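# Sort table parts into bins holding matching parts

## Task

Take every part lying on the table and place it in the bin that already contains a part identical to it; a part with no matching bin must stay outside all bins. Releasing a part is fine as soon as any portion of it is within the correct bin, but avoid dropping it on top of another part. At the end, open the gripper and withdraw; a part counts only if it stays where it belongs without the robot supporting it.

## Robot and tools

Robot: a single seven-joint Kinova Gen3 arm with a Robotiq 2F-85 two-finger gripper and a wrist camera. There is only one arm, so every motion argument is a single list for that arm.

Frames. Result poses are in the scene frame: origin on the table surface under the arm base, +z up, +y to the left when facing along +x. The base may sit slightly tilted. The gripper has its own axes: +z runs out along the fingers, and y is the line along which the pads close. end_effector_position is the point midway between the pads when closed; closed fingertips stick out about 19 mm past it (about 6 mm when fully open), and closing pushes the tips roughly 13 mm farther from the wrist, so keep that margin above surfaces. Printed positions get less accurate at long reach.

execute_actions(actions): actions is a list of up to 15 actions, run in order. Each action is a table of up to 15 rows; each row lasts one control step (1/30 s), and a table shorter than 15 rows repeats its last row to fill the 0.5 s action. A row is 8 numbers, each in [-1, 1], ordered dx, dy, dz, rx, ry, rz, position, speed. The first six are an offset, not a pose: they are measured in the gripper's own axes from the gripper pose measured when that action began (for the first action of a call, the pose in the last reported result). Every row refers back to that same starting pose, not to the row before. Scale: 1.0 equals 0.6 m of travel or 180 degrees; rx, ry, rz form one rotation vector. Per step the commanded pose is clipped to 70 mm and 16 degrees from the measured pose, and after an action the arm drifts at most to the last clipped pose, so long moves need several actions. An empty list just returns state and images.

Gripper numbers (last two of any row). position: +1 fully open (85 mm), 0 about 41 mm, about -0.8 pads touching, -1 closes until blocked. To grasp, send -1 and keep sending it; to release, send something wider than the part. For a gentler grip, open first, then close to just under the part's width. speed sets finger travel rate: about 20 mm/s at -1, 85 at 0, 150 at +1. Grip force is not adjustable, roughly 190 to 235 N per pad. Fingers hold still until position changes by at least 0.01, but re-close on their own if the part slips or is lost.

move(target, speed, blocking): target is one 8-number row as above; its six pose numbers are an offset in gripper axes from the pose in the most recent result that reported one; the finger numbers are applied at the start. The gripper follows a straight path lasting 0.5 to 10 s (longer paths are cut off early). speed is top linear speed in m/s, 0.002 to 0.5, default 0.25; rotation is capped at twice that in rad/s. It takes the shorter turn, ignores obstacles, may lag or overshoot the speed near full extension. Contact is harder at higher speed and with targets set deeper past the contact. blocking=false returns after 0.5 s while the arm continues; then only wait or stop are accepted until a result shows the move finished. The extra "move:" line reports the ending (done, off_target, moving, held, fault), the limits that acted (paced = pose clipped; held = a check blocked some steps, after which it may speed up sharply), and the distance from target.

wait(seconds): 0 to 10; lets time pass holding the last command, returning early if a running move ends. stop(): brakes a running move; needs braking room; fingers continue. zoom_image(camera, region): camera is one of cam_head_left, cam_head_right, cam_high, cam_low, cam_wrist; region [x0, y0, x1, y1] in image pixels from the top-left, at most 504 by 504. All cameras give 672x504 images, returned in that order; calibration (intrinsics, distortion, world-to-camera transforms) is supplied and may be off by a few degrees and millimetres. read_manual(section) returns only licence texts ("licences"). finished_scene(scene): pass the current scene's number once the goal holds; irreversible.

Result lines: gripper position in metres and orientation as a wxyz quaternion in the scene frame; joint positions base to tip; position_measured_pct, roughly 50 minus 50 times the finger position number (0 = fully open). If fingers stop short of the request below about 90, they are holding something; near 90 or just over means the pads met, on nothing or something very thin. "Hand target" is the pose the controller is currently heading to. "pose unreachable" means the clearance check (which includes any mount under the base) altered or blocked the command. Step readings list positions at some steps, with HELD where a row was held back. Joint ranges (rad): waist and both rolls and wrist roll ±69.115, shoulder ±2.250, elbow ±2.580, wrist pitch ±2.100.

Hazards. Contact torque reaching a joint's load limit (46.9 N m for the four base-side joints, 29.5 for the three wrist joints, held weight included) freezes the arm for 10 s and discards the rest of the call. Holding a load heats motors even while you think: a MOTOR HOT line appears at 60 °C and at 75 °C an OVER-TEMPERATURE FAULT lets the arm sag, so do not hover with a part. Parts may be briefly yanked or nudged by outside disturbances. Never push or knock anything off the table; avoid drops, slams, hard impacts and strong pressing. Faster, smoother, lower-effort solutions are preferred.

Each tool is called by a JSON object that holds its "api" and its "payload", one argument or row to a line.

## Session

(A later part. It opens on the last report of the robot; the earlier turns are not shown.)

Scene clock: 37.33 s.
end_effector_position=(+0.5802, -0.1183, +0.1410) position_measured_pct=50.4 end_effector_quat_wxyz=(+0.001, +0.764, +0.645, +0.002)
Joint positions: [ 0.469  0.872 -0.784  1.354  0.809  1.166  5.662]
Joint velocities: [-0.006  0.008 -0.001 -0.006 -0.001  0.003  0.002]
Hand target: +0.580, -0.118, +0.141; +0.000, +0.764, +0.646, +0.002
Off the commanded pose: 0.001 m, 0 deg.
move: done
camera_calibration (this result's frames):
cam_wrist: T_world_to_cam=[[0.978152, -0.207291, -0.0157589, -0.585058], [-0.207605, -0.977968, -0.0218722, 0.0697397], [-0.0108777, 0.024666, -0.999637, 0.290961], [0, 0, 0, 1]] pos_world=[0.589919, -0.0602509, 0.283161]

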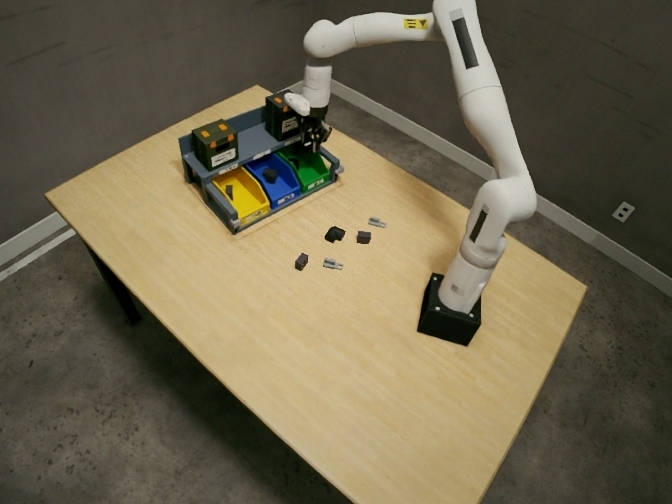

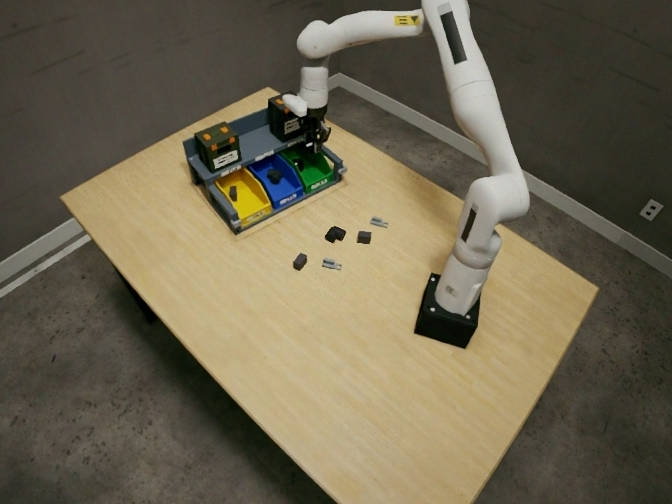

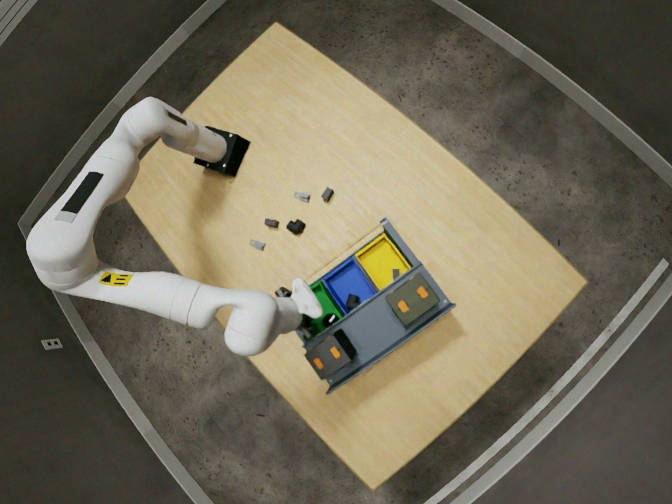

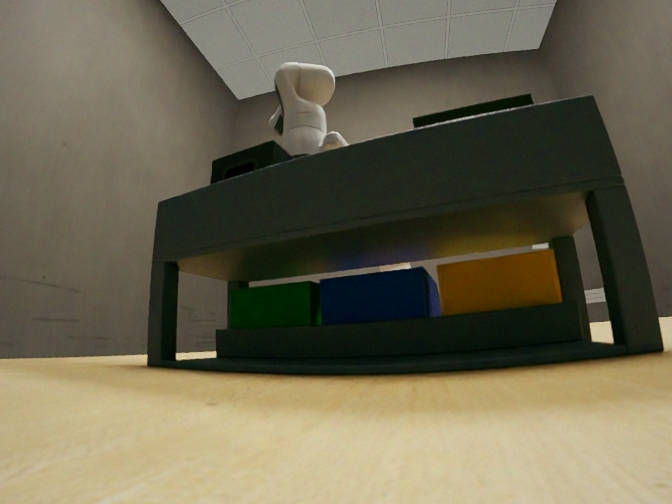

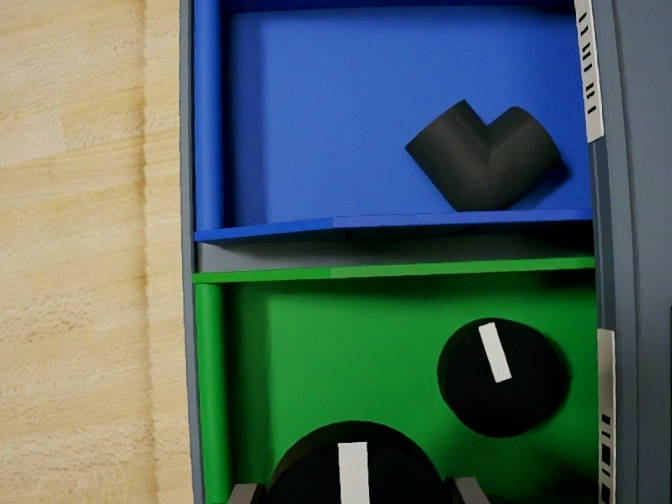

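{"api": "move", "payload": {
  "target": [-0.0105,-0.0075,0.145,0,0,0,-1,0],
  "speed": 0.12
}}

{"api": "zoom_image", "payload": {
  "camera": "cam_head_left",
  "region": [250, 100, 360, 210]
}}

Scene clock: 43.43 s.
end_effector_position=(+0.5753, -0.1241, +0.0541) position_measured_pct=50.4 end_effector_quat_wxyz=(+0.001, +0.764, +0.645, +0.002)
Joint positions: [ 0.475  0.993 -0.719  1.407  0.907  1.013  5.605]
Joint velocities: [ 0.     0.003  0.    -0.002  0.002 -0.002 -0.001]
Hand target: +0.575, -0.124, +0.054; +0.001, +0.764, +0.645, +0.002
Off the commanded pose: 0.001 m, 0 deg.
move: done
camera_calibration (this result's frames):
cam_wrist: T_world_to_cam=[[0.978041, -0.207846, -0.0153688, -0.582881], [-0.208143, -0.977867, -0.0212619, 0.0614543], [-0.0106095, 0.0239939, -0.999656, 0.203902], [0, 0, 0, 1]] pos_world=[0.585036, -0.0659475, 0.19618]

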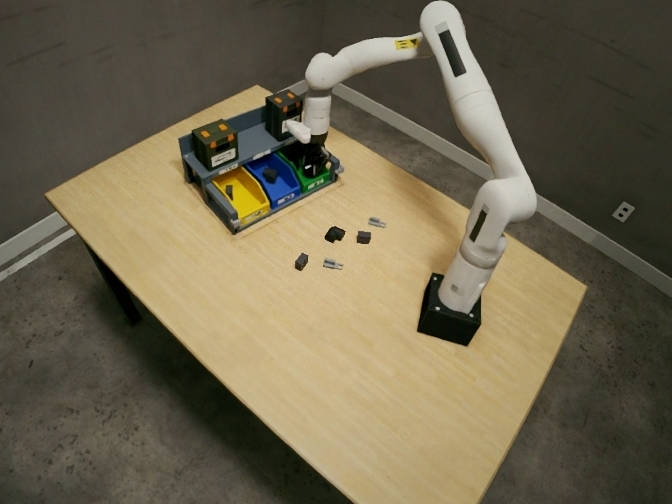

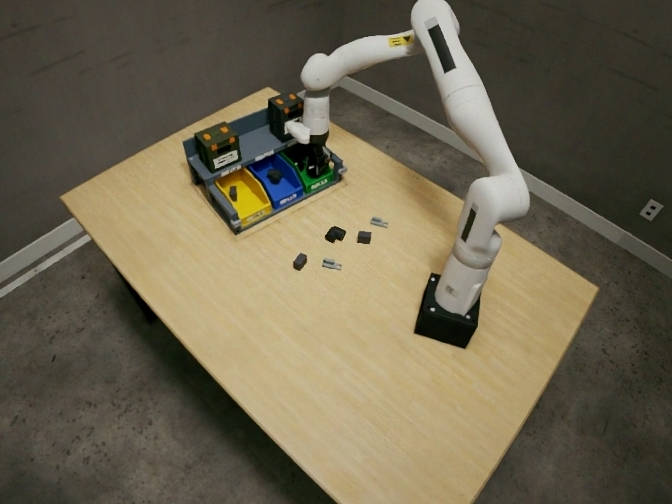

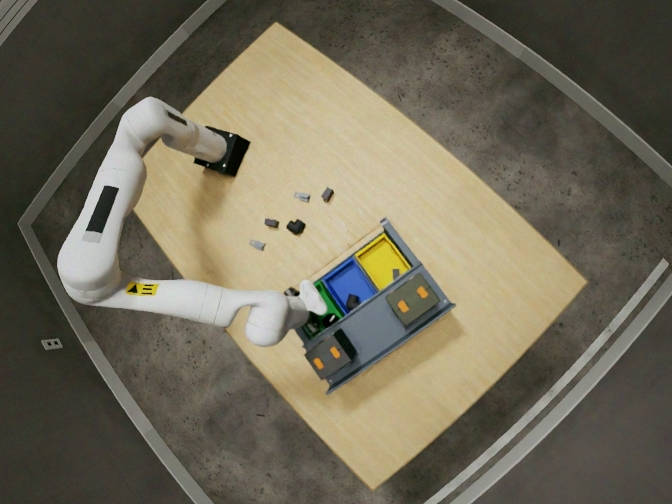

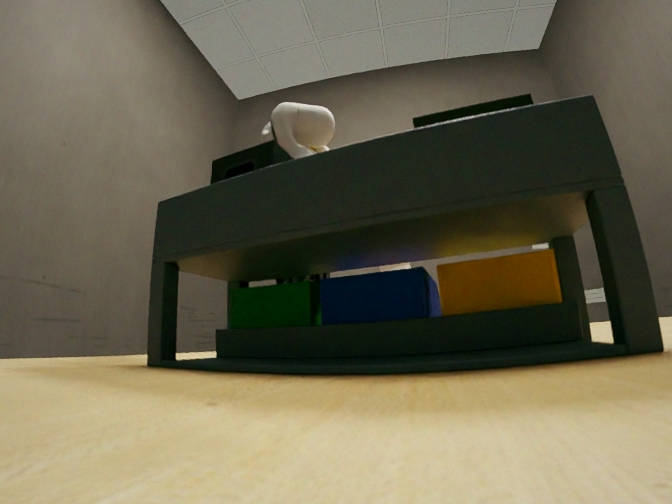

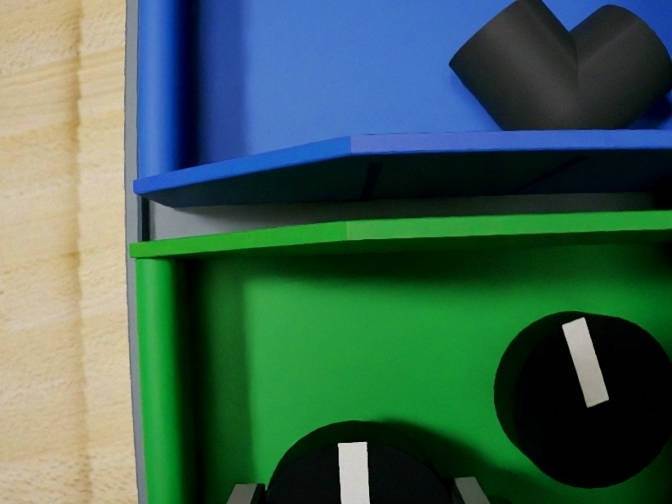

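Region (250, 100, 360, 210) of cam_head_left's 672x504 image, scaled by 4.582, with more detail than that image has.

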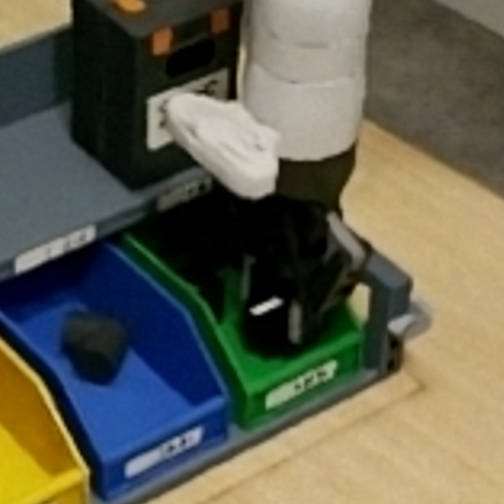

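{"api": "execute_actions", "payload": {
  "actions": [
    [[0,0,0.002,0,0,0,-1,0],[0,0,0.004,0,0,0,-1,0],[0,0,0.006,0,0,0,-1,0],[0,0,0.008,0,0,0,-1,0],[0,0,0.010,0,0,0,-1,0],[0,0,0.012,0,0,0,-1,0],[0,0,0.014,0,0,0,-1,0],[0,0,0.016,0,0,0,-1,0],[0,0,0.017,0,0,0,-1,0],[0,0,0.017,0,0,0,-1,0],[0,0,0.017,0,0,0,-1,0],[0,0,0.017,0,0,0,0.14,-0.5]],
    [[0,0,0,0,0,0,0.14,-0.5]]
  ]
}}

Scene clock: 45.63 s.
end_effector_position=(+0.5754, -0.1242, +0.0441) position_measured_pct=43.3 end_effector_quat_wxyz=(+0.001, +0.764, +0.645, +0.002)
Joint positions: [ 0.473  1.009 -0.711  1.407  0.919  0.998  5.599]
Joint velocities: [-0.001  0.001 -0.    -0.001  0.001 -0.    -0.   ]
Hand target: +0.575, -0.124, +0.044; +0.001, +0.764, +0.645, +0.002
Off the commanded pose: 0.000 m, 0 deg.
Step readings (end_effector_position; steps 1 to 15: 1st action; 16 to 30: 2nd action):
0: (+0.5753, -0.1240, +0.0539)
1: (+0.5753, -0.1240, +0.0538)
2: (+0.5753, -0.1239, +0.0534)
4: (+0.5753, -0.1238, +0.0518)
8: (+0.5753, -0.1240, +0.0476)
15: (+0.5754, -0.1242, +0.0441)
16: (+0.5754, -0.1242, +0.0441)
17: (+0.5755, -0.1242, +0.0442)
19: (+0.5755, -0.1242, +0.0443)
23: (+0.5754, -0.1242, +0.0442)
30: end_effector_position above
camera_calibration (this result's frames):
cam_wrist: T_world_to_cam=[[0.978008, -0.208014, -0.0152092, -0.583149], [-0.208305, -0.977838, -0.0210355, 0.0611791], [-0.0104965, 0.023741, -0.999663, 0.193877], [0, 0, 0, 1]] pos_world=[0.585103, -0.0660827, 0.186229]

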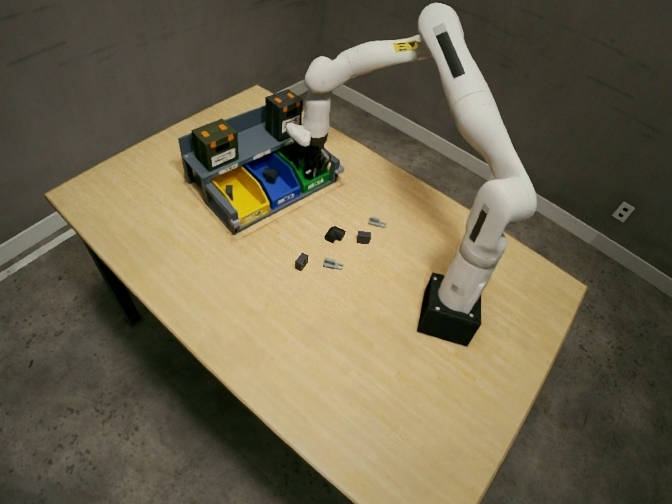

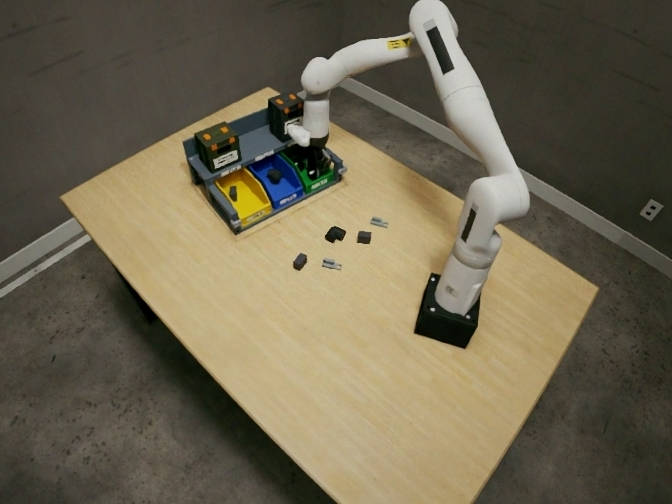

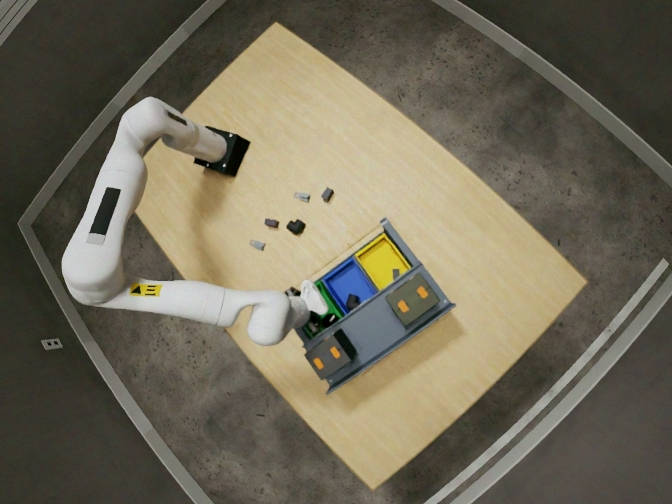

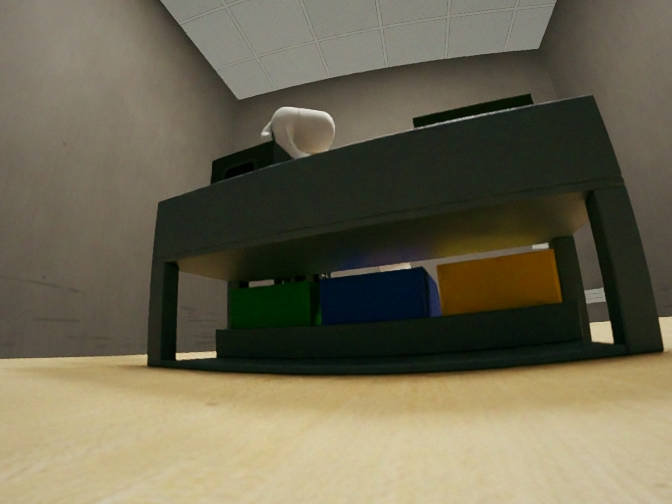

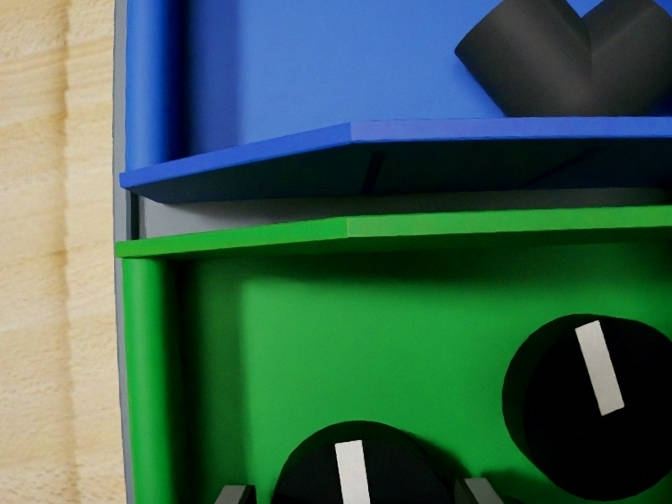

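{"api": "move", "payload": {
  "target": [0,0,-0.1167,0,0,0,0.14,0],
  "speed": 0.25
}}

{"api": "move", "payload": {
  "target": [0.1505,-0.3812,-0.027,0,0,-0.1344,0.33,0],
  "speed": 0.35
}}

Scene clock: 49.90 s.
end_effector_position=(+0.5749, -0.1239, +0.1140) position_measured_pct=43.3 end_effector_quat_wxyz=(+0.001, +0.764, +0.645, +0.002)
Joint positions: [ 0.483  0.901 -0.765  1.391  0.838  1.109  5.646]
Joint velocities: [ 0.001 -0.004 -0.    -0.001 -0.     0.002  0.   ]
Hand target: +0.575, -0.124, +0.114; +0.001, +0.764, +0.645, +0.002
Off the commanded pose: 0.000 m, 0 deg.
move: done
camera_calibration (this result's frames):
cam_wrist: T_world_to_cam=[[0.978106, -0.207525, -0.0155602, -0.581508], [-0.20783, -0.977927, -0.0215835, 0.0626428], [-0.0107377, 0.0243448, -0.999646, 0.263951], [0, 0, 0, 1]] pos_world=[0.58463, -0.0658431, 0.256162]

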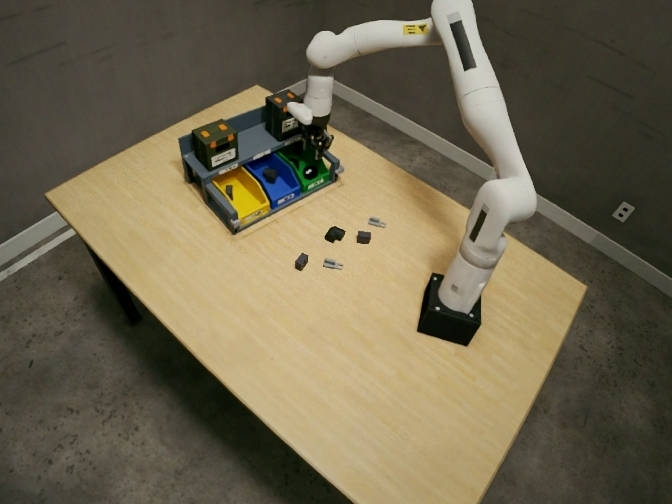

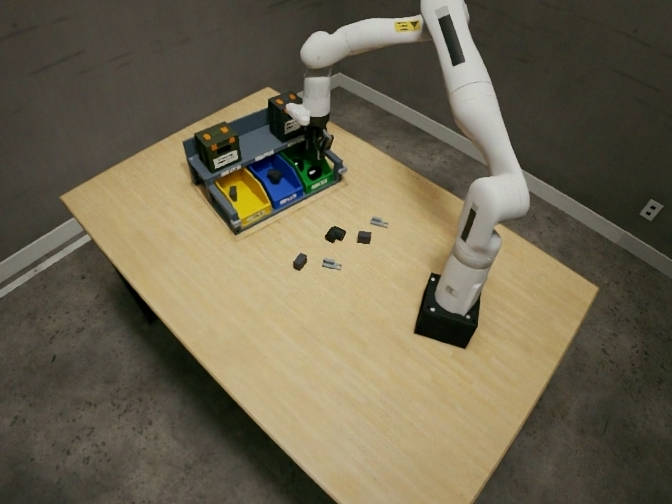

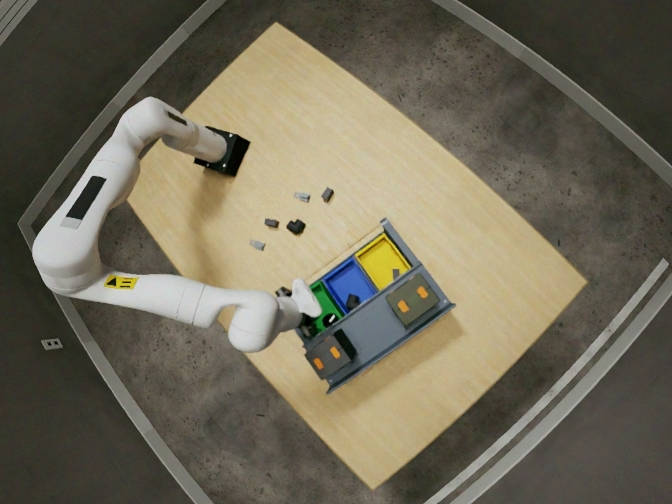

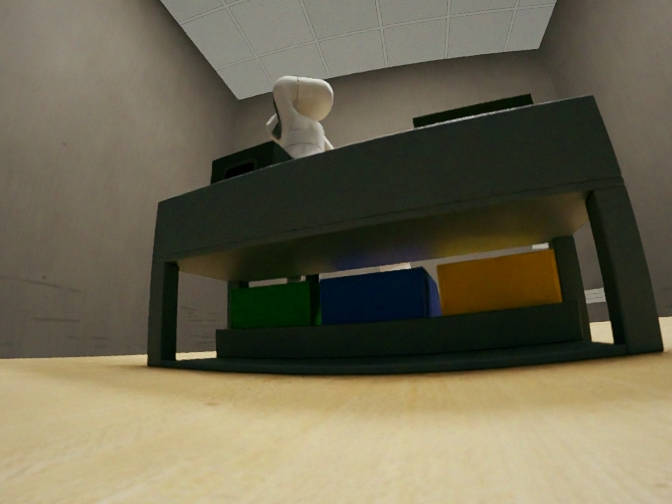

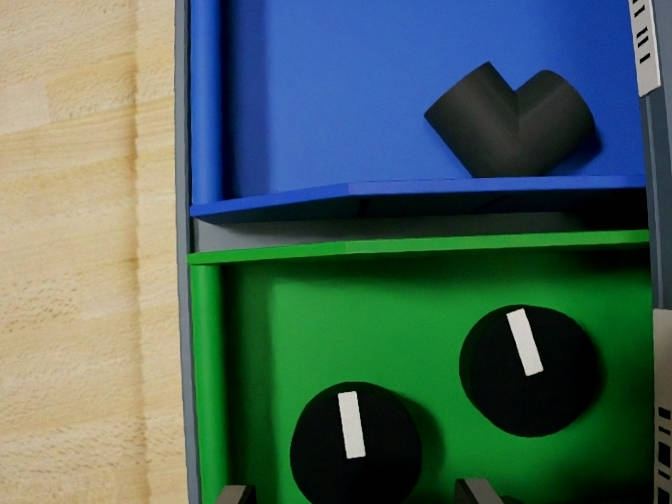

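Scene clock: 51.23 s.
end_effector_position=(+0.3644, +0.0025, +0.1286) position_measured_pct=33.3 end_effector_quat_wxyz=(+0.002, +0.612, +0.791, +0.001)
Joint positions: [ 0.404  0.64  -0.898  2.148  0.971  0.828  5.372]
Joint velocities: [-0.008 -0.009 -0.003  0.006  0.005 -0.001 -0.01 ]
Hand target: +0.364, +0.003, +0.129; +0.002, +0.612, +0.791, +0.001
Off the commanded pose: 0.001 m, 0 deg.
move: done; limits=paced
camera_calibration (this result's frames):
cam_wrist: T_world_to_cam=[[0.977387, 0.210849, -0.016046, -0.349875], [0.210549, -0.977407, -0.0185361, -0.0100378], [-0.0195918, 0.0147385, -0.999699, 0.276423], [0, 0, 0, 1]] pos_world=[0.349492, 0.0598858, 0.27054]

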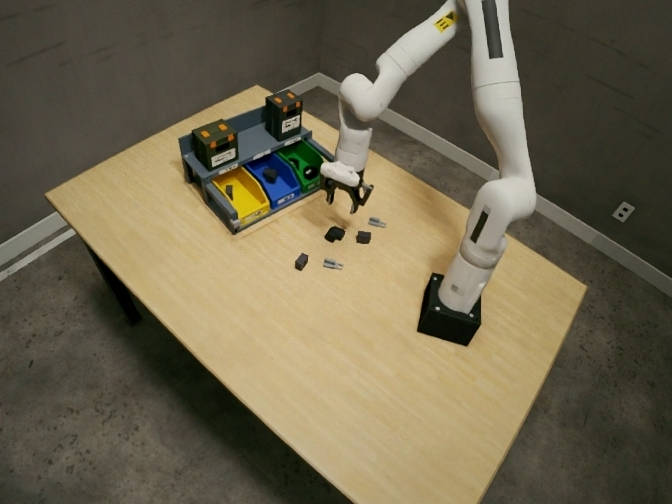

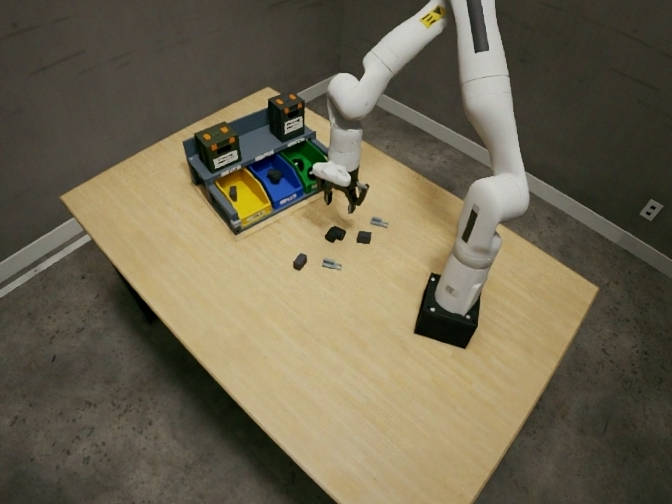

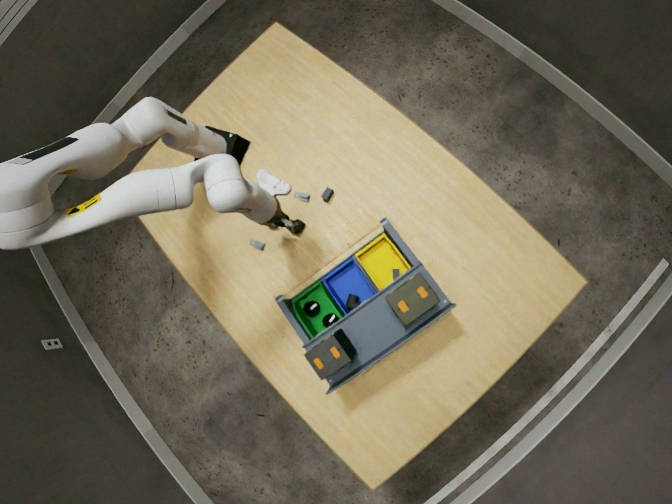

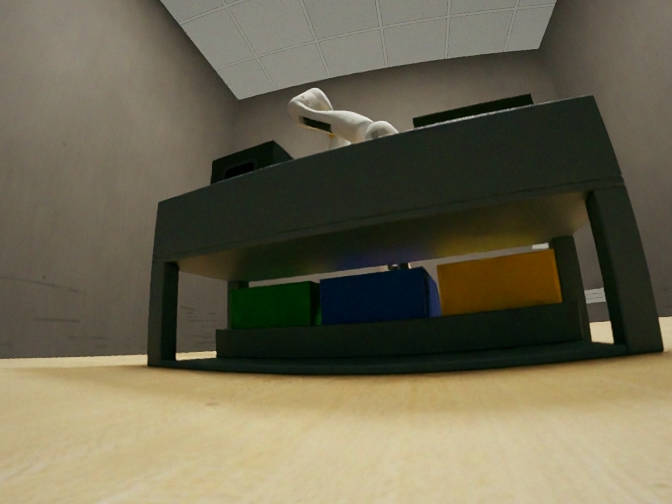

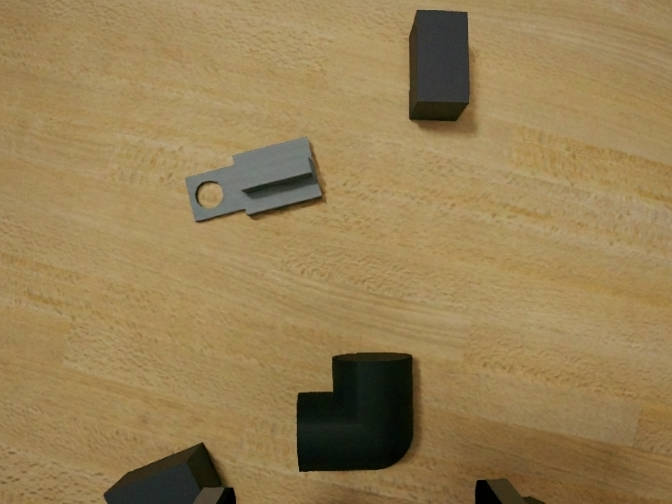

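{"api": "move", "payload": {
  "target": [0,0.001,0.176,0,0,0.01,0.33,0],
  "speed": 0.18
}}

{"api": "execute_actions", "payload": {
  "actions": [
    [[0,0,0,0,0,0,-1,-0.3]]
  ]
}}

Scene clock: 54.30 s.
end_effector_position=(+0.3659, +0.0020, +0.0228) position_measured_pct=33.3 end_effector_quat_wxyz=(+0.002, +0.625, +0.781, +0.001)
Joint positions: [ 0.3    0.887 -0.687  2.176  1.384  0.692  5.022]
Joint velocities: [-0.004  0.005  0.002  0.001  0.006 -0.001 -0.006]
Hand target: +0.366, +0.002, +0.023; +0.002, +0.625, +0.781, +0.000
Off the commanded pose: 0.001 m, 0 deg.
move: done
camera_calibration (this result's frames):
cam_wrist: T_world_to_cam=[[0.983708, 0.179145, -0.0150266, -0.35523], [0.178887, -0.983722, -0.0170342, -0.00120035], [-0.0178336, 0.0140686, -0.999742, 0.170088], [0, 0, 0, 1]] pos_world=[0.352691, 0.060064, 0.164686]

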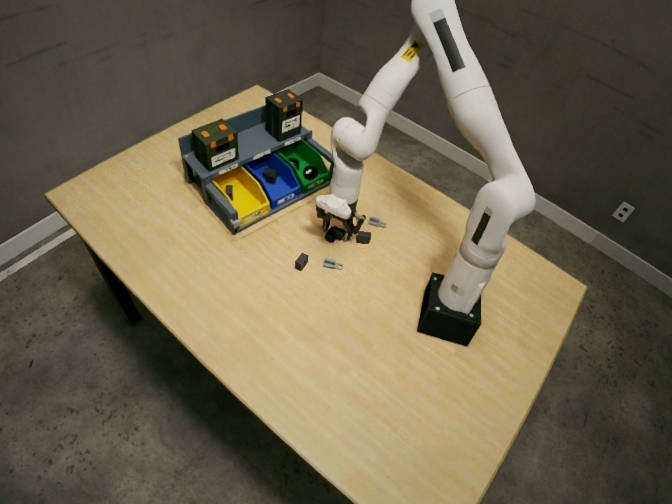

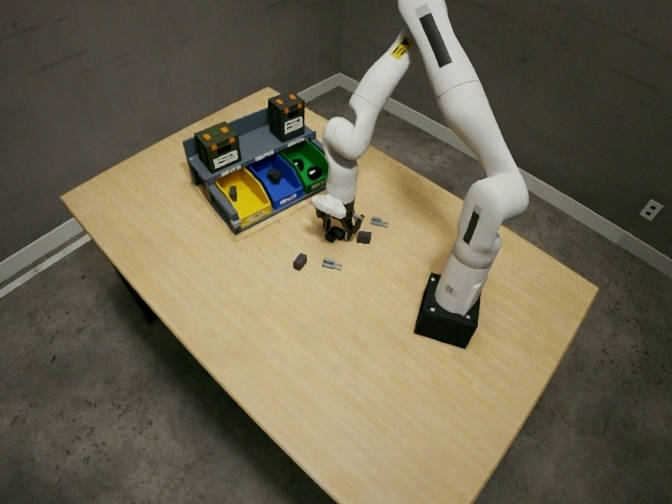

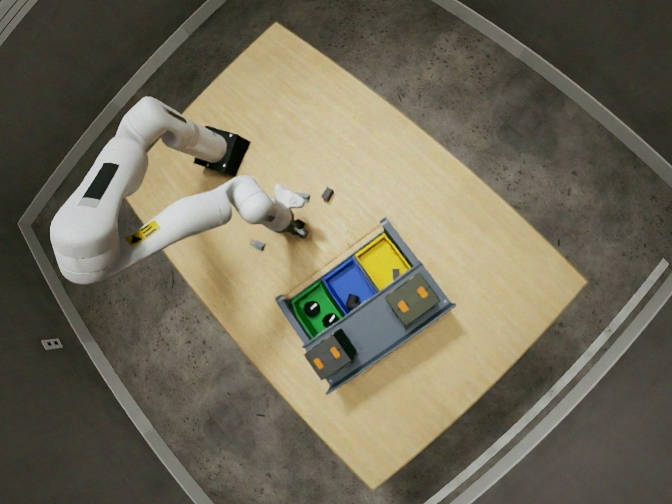

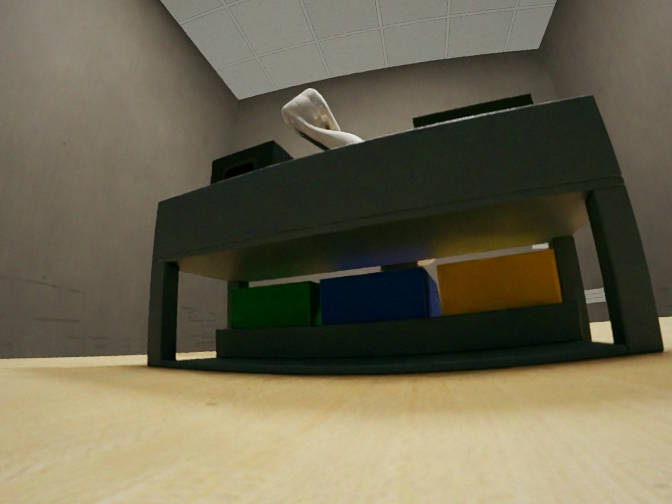

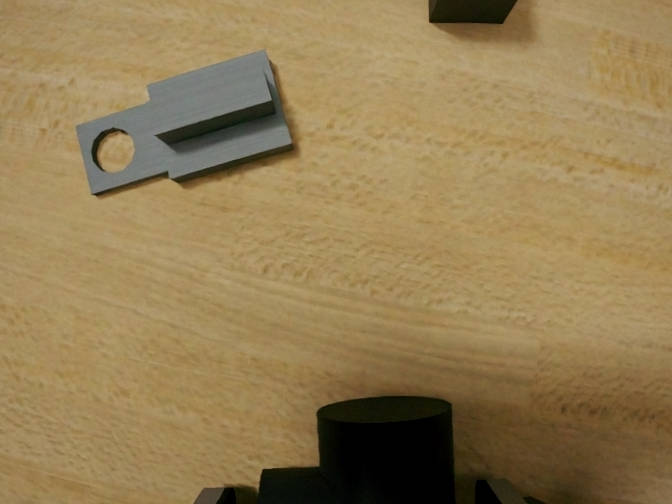

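Scene clock: 54.80 s.
end_effector_position=(+0.3660, +0.0020, +0.0236) position_measured_pct=50.8 end_effector_quat_wxyz=(+0.003, +0.625, +0.781, +0.001)
Joint positions: [ 0.3    0.885 -0.688  2.177  1.383  0.693  5.022]
Joint velocities: [ 0.001  0.    -0.    -0.     0.002  0.    -0.001]
Hand target: +0.366, +0.002, +0.023; +0.002, +0.625, +0.781, +0.001
Off the commanded pose: 0.001 m, 0 deg.
Step readings (end_effector_position):
0: (+0.3659, +0.0020, +0.0228)
1: (+0.3659, +0.0020, +0.0228)
2: (+0.3659, +0.0020, +0.0228)
4: (+0.3659, +0.0020, +0.0228)
8: (+0.3660, +0.0020, +0.0229)
15: end_effector_position above
camera_calibration (this result's frames):
cam_wrist: T_world_to_cam=[[0.983627, 0.179663, -0.0141241, -0.355248], [0.179427, -0.983633, -0.0164818, -0.00139625], [-0.0168541, 0.0136777, -0.999764, 0.170467], [0, 0, 0, 1]] pos_world=[0.352555, 0.0601199, 0.165386]

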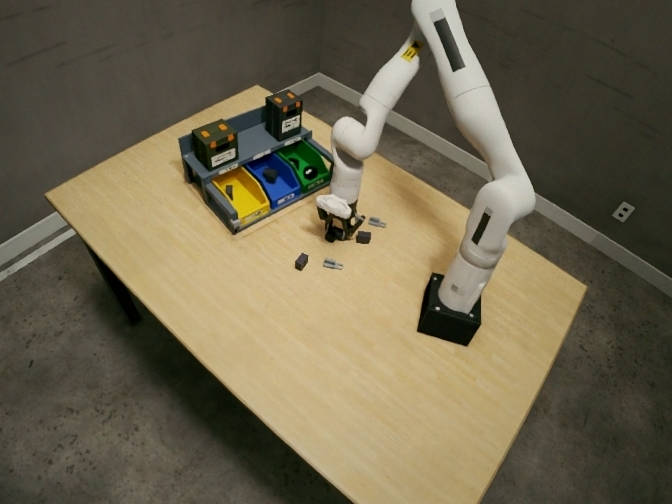

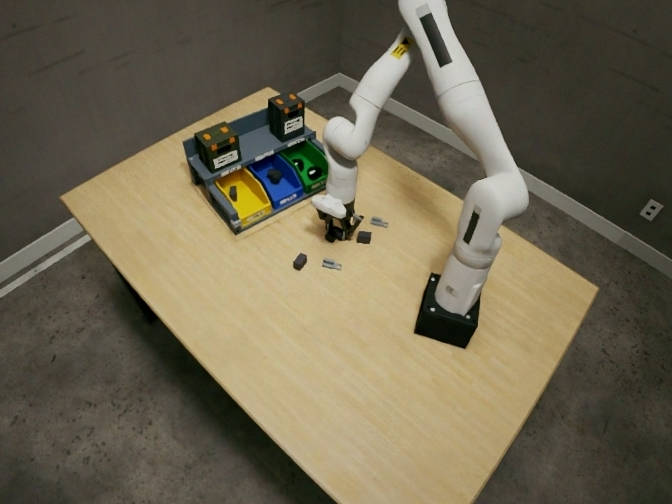

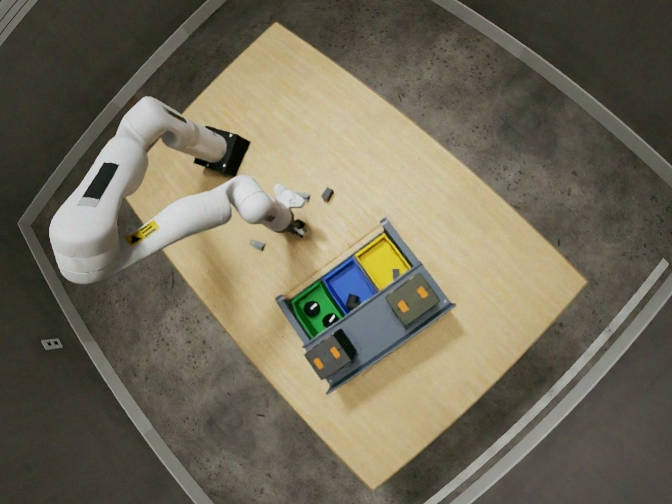

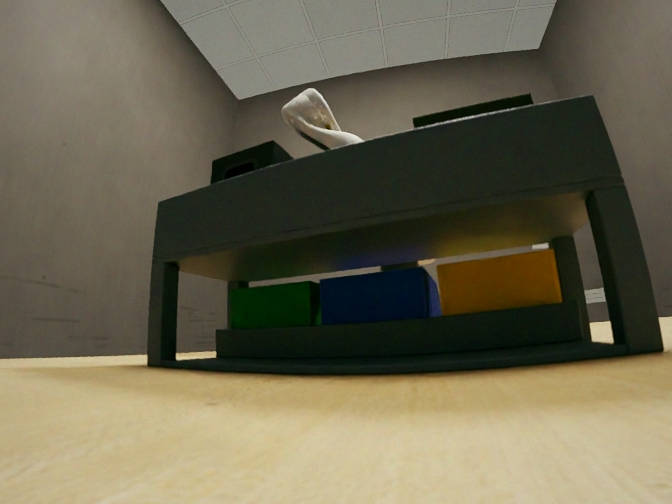

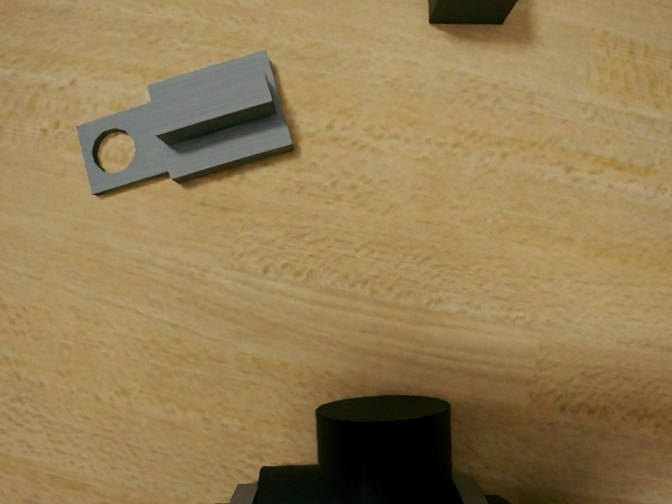

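{"api": "move", "payload": {
  "target": [-0.0745,0.383,-0.193,0,0,0.087,-1,0],
  "speed": 0.3
}}

Scene clock: 59.20 s.
end_effector_position=(+0.5983, +0.0097, +0.1412) position_measured_pct=50.8 end_effector_quat_wxyz=(+0.001, +0.725, +0.689, +0.001)
Joint positions: [ 0.23   0.941 -0.798  1.285  0.85   1.221  5.559]
Joint velocities: [-0.01   0.012  0.    -0.014 -0.003  0.009  0.005]
Hand target: +0.598, +0.010, +0.141; +0.001, +0.725, +0.689, +0.001
Off the commanded pose: 0.001 m, 0 deg.
move: done
camera_calibration (this result's frames):
cam_wrist: T_world_to_cam=[[0.995596, -0.092514, -0.0151298, -0.587895], [-0.0928118, -0.995476, -0.0203353, 0.129976], [-0.01318, 0.02165, -0.999679, 0.289644], [0, 0, 0, 1]] pos_world=[0.601187, 0.0687291, 0.283299]

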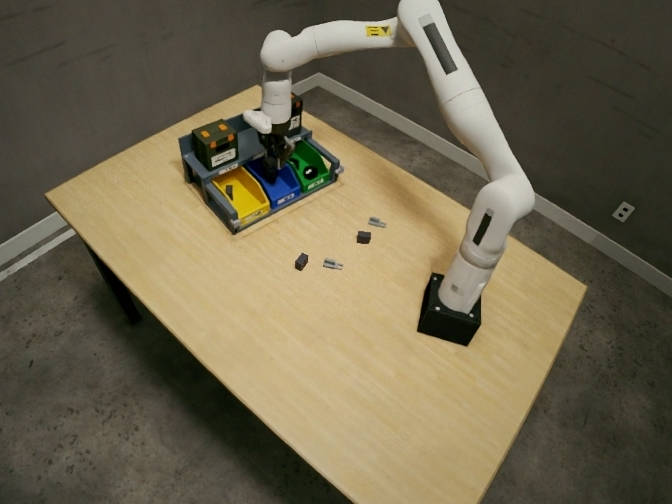

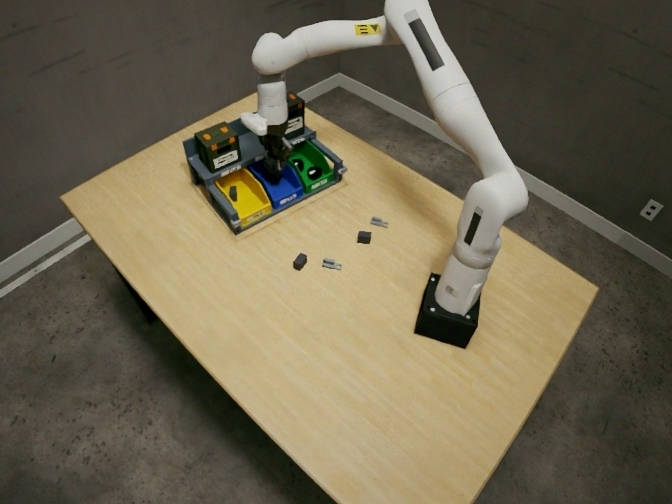

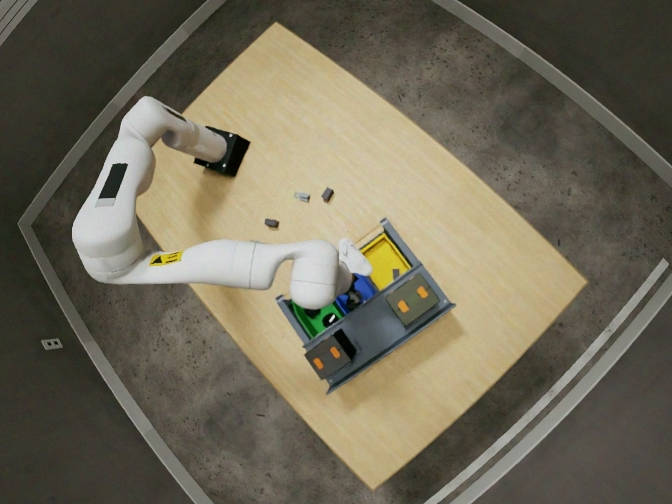

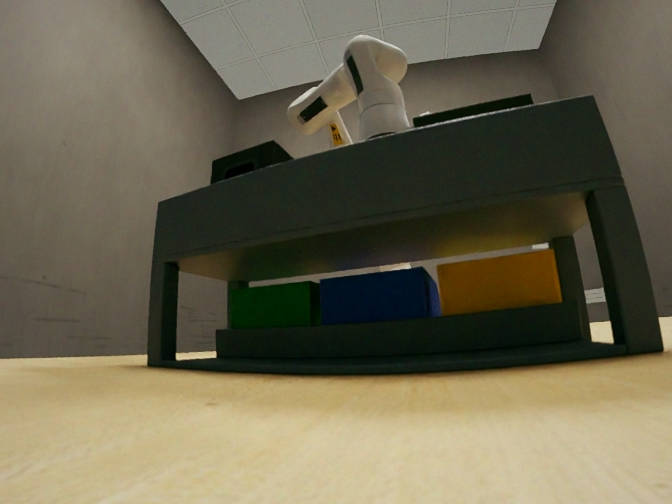

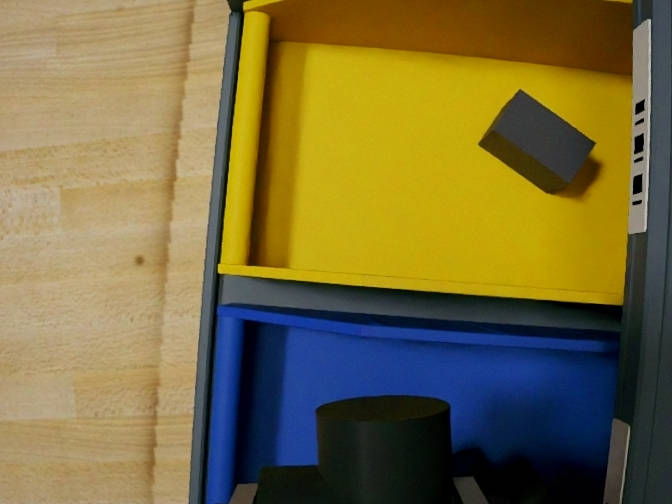

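{"api": "move", "payload": {
  "target": [0.004,0.001,0.165,0,0,0,-1,0],
  "speed": 0.13
}}

Scene clock: 61.43 s.
end_effector_position=(+0.5998, +0.0117, +0.0423) position_measured_pct=50.8 end_effector_quat_wxyz=(+0.002, +0.725, +0.688, +0.001)
Joint positions: [ 0.224  1.087 -0.73   1.314  0.951  1.066  5.5  ]
Joint velocities: [-0.002  0.004  0.001  0.     0.    -0.001 -0.   ]
Hand target: +0.600, +0.012, +0.042; +0.002, +0.725, +0.688, +0.001
Off the commanded pose: 0.001 m, 0 deg.
move: done
camera_calibration (this result's frames):
cam_wrist: T_world_to_cam=[[0.995543, -0.0931624, -0.0146886, -0.590678], [-0.0934428, -0.995429, -0.0197256, 0.130401], [-0.0127838, 0.0210102, -0.999698, 0.190523], [0, 0, 0, 1]] pos_world=[0.602666, 0.0707735, 0.184361]

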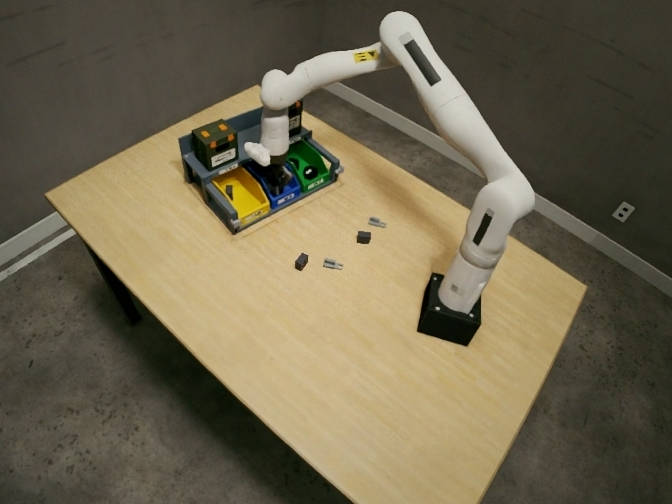

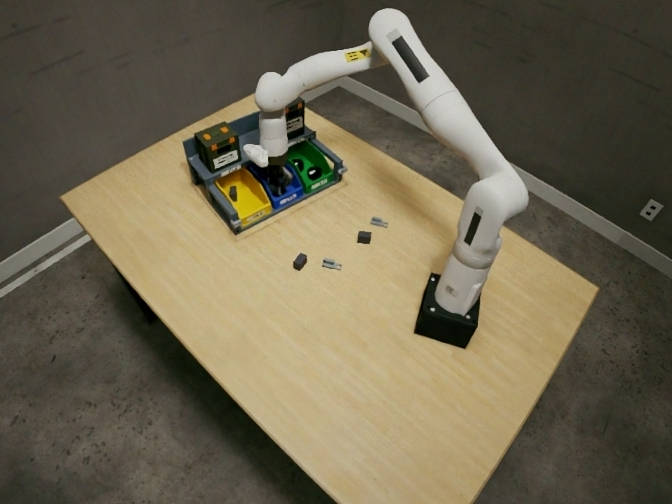

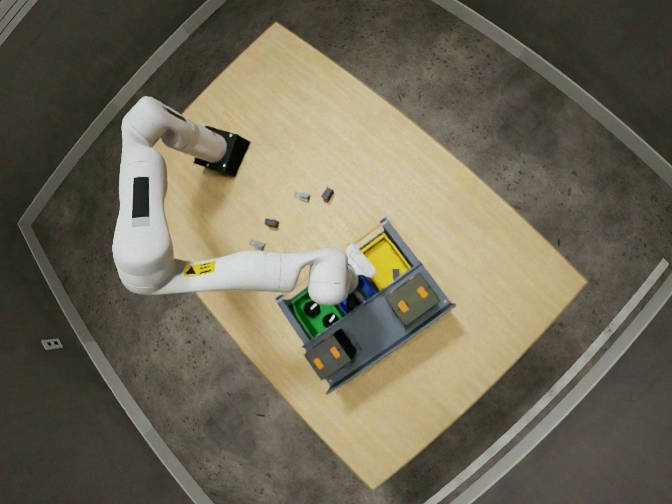

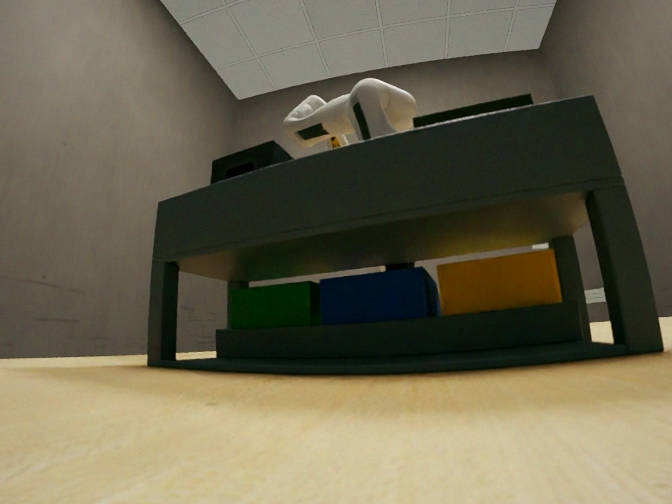

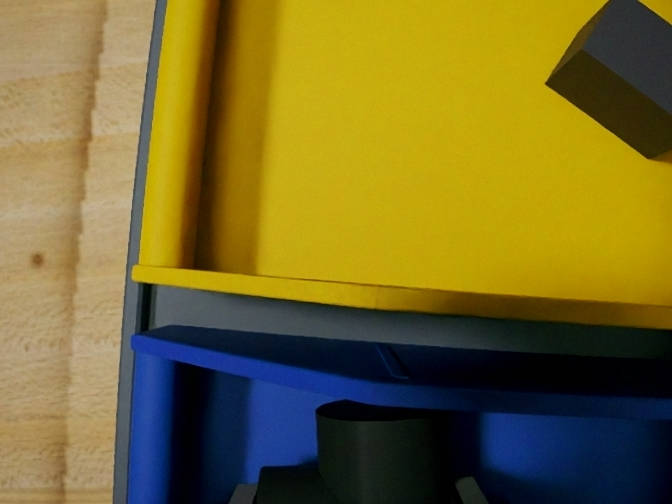

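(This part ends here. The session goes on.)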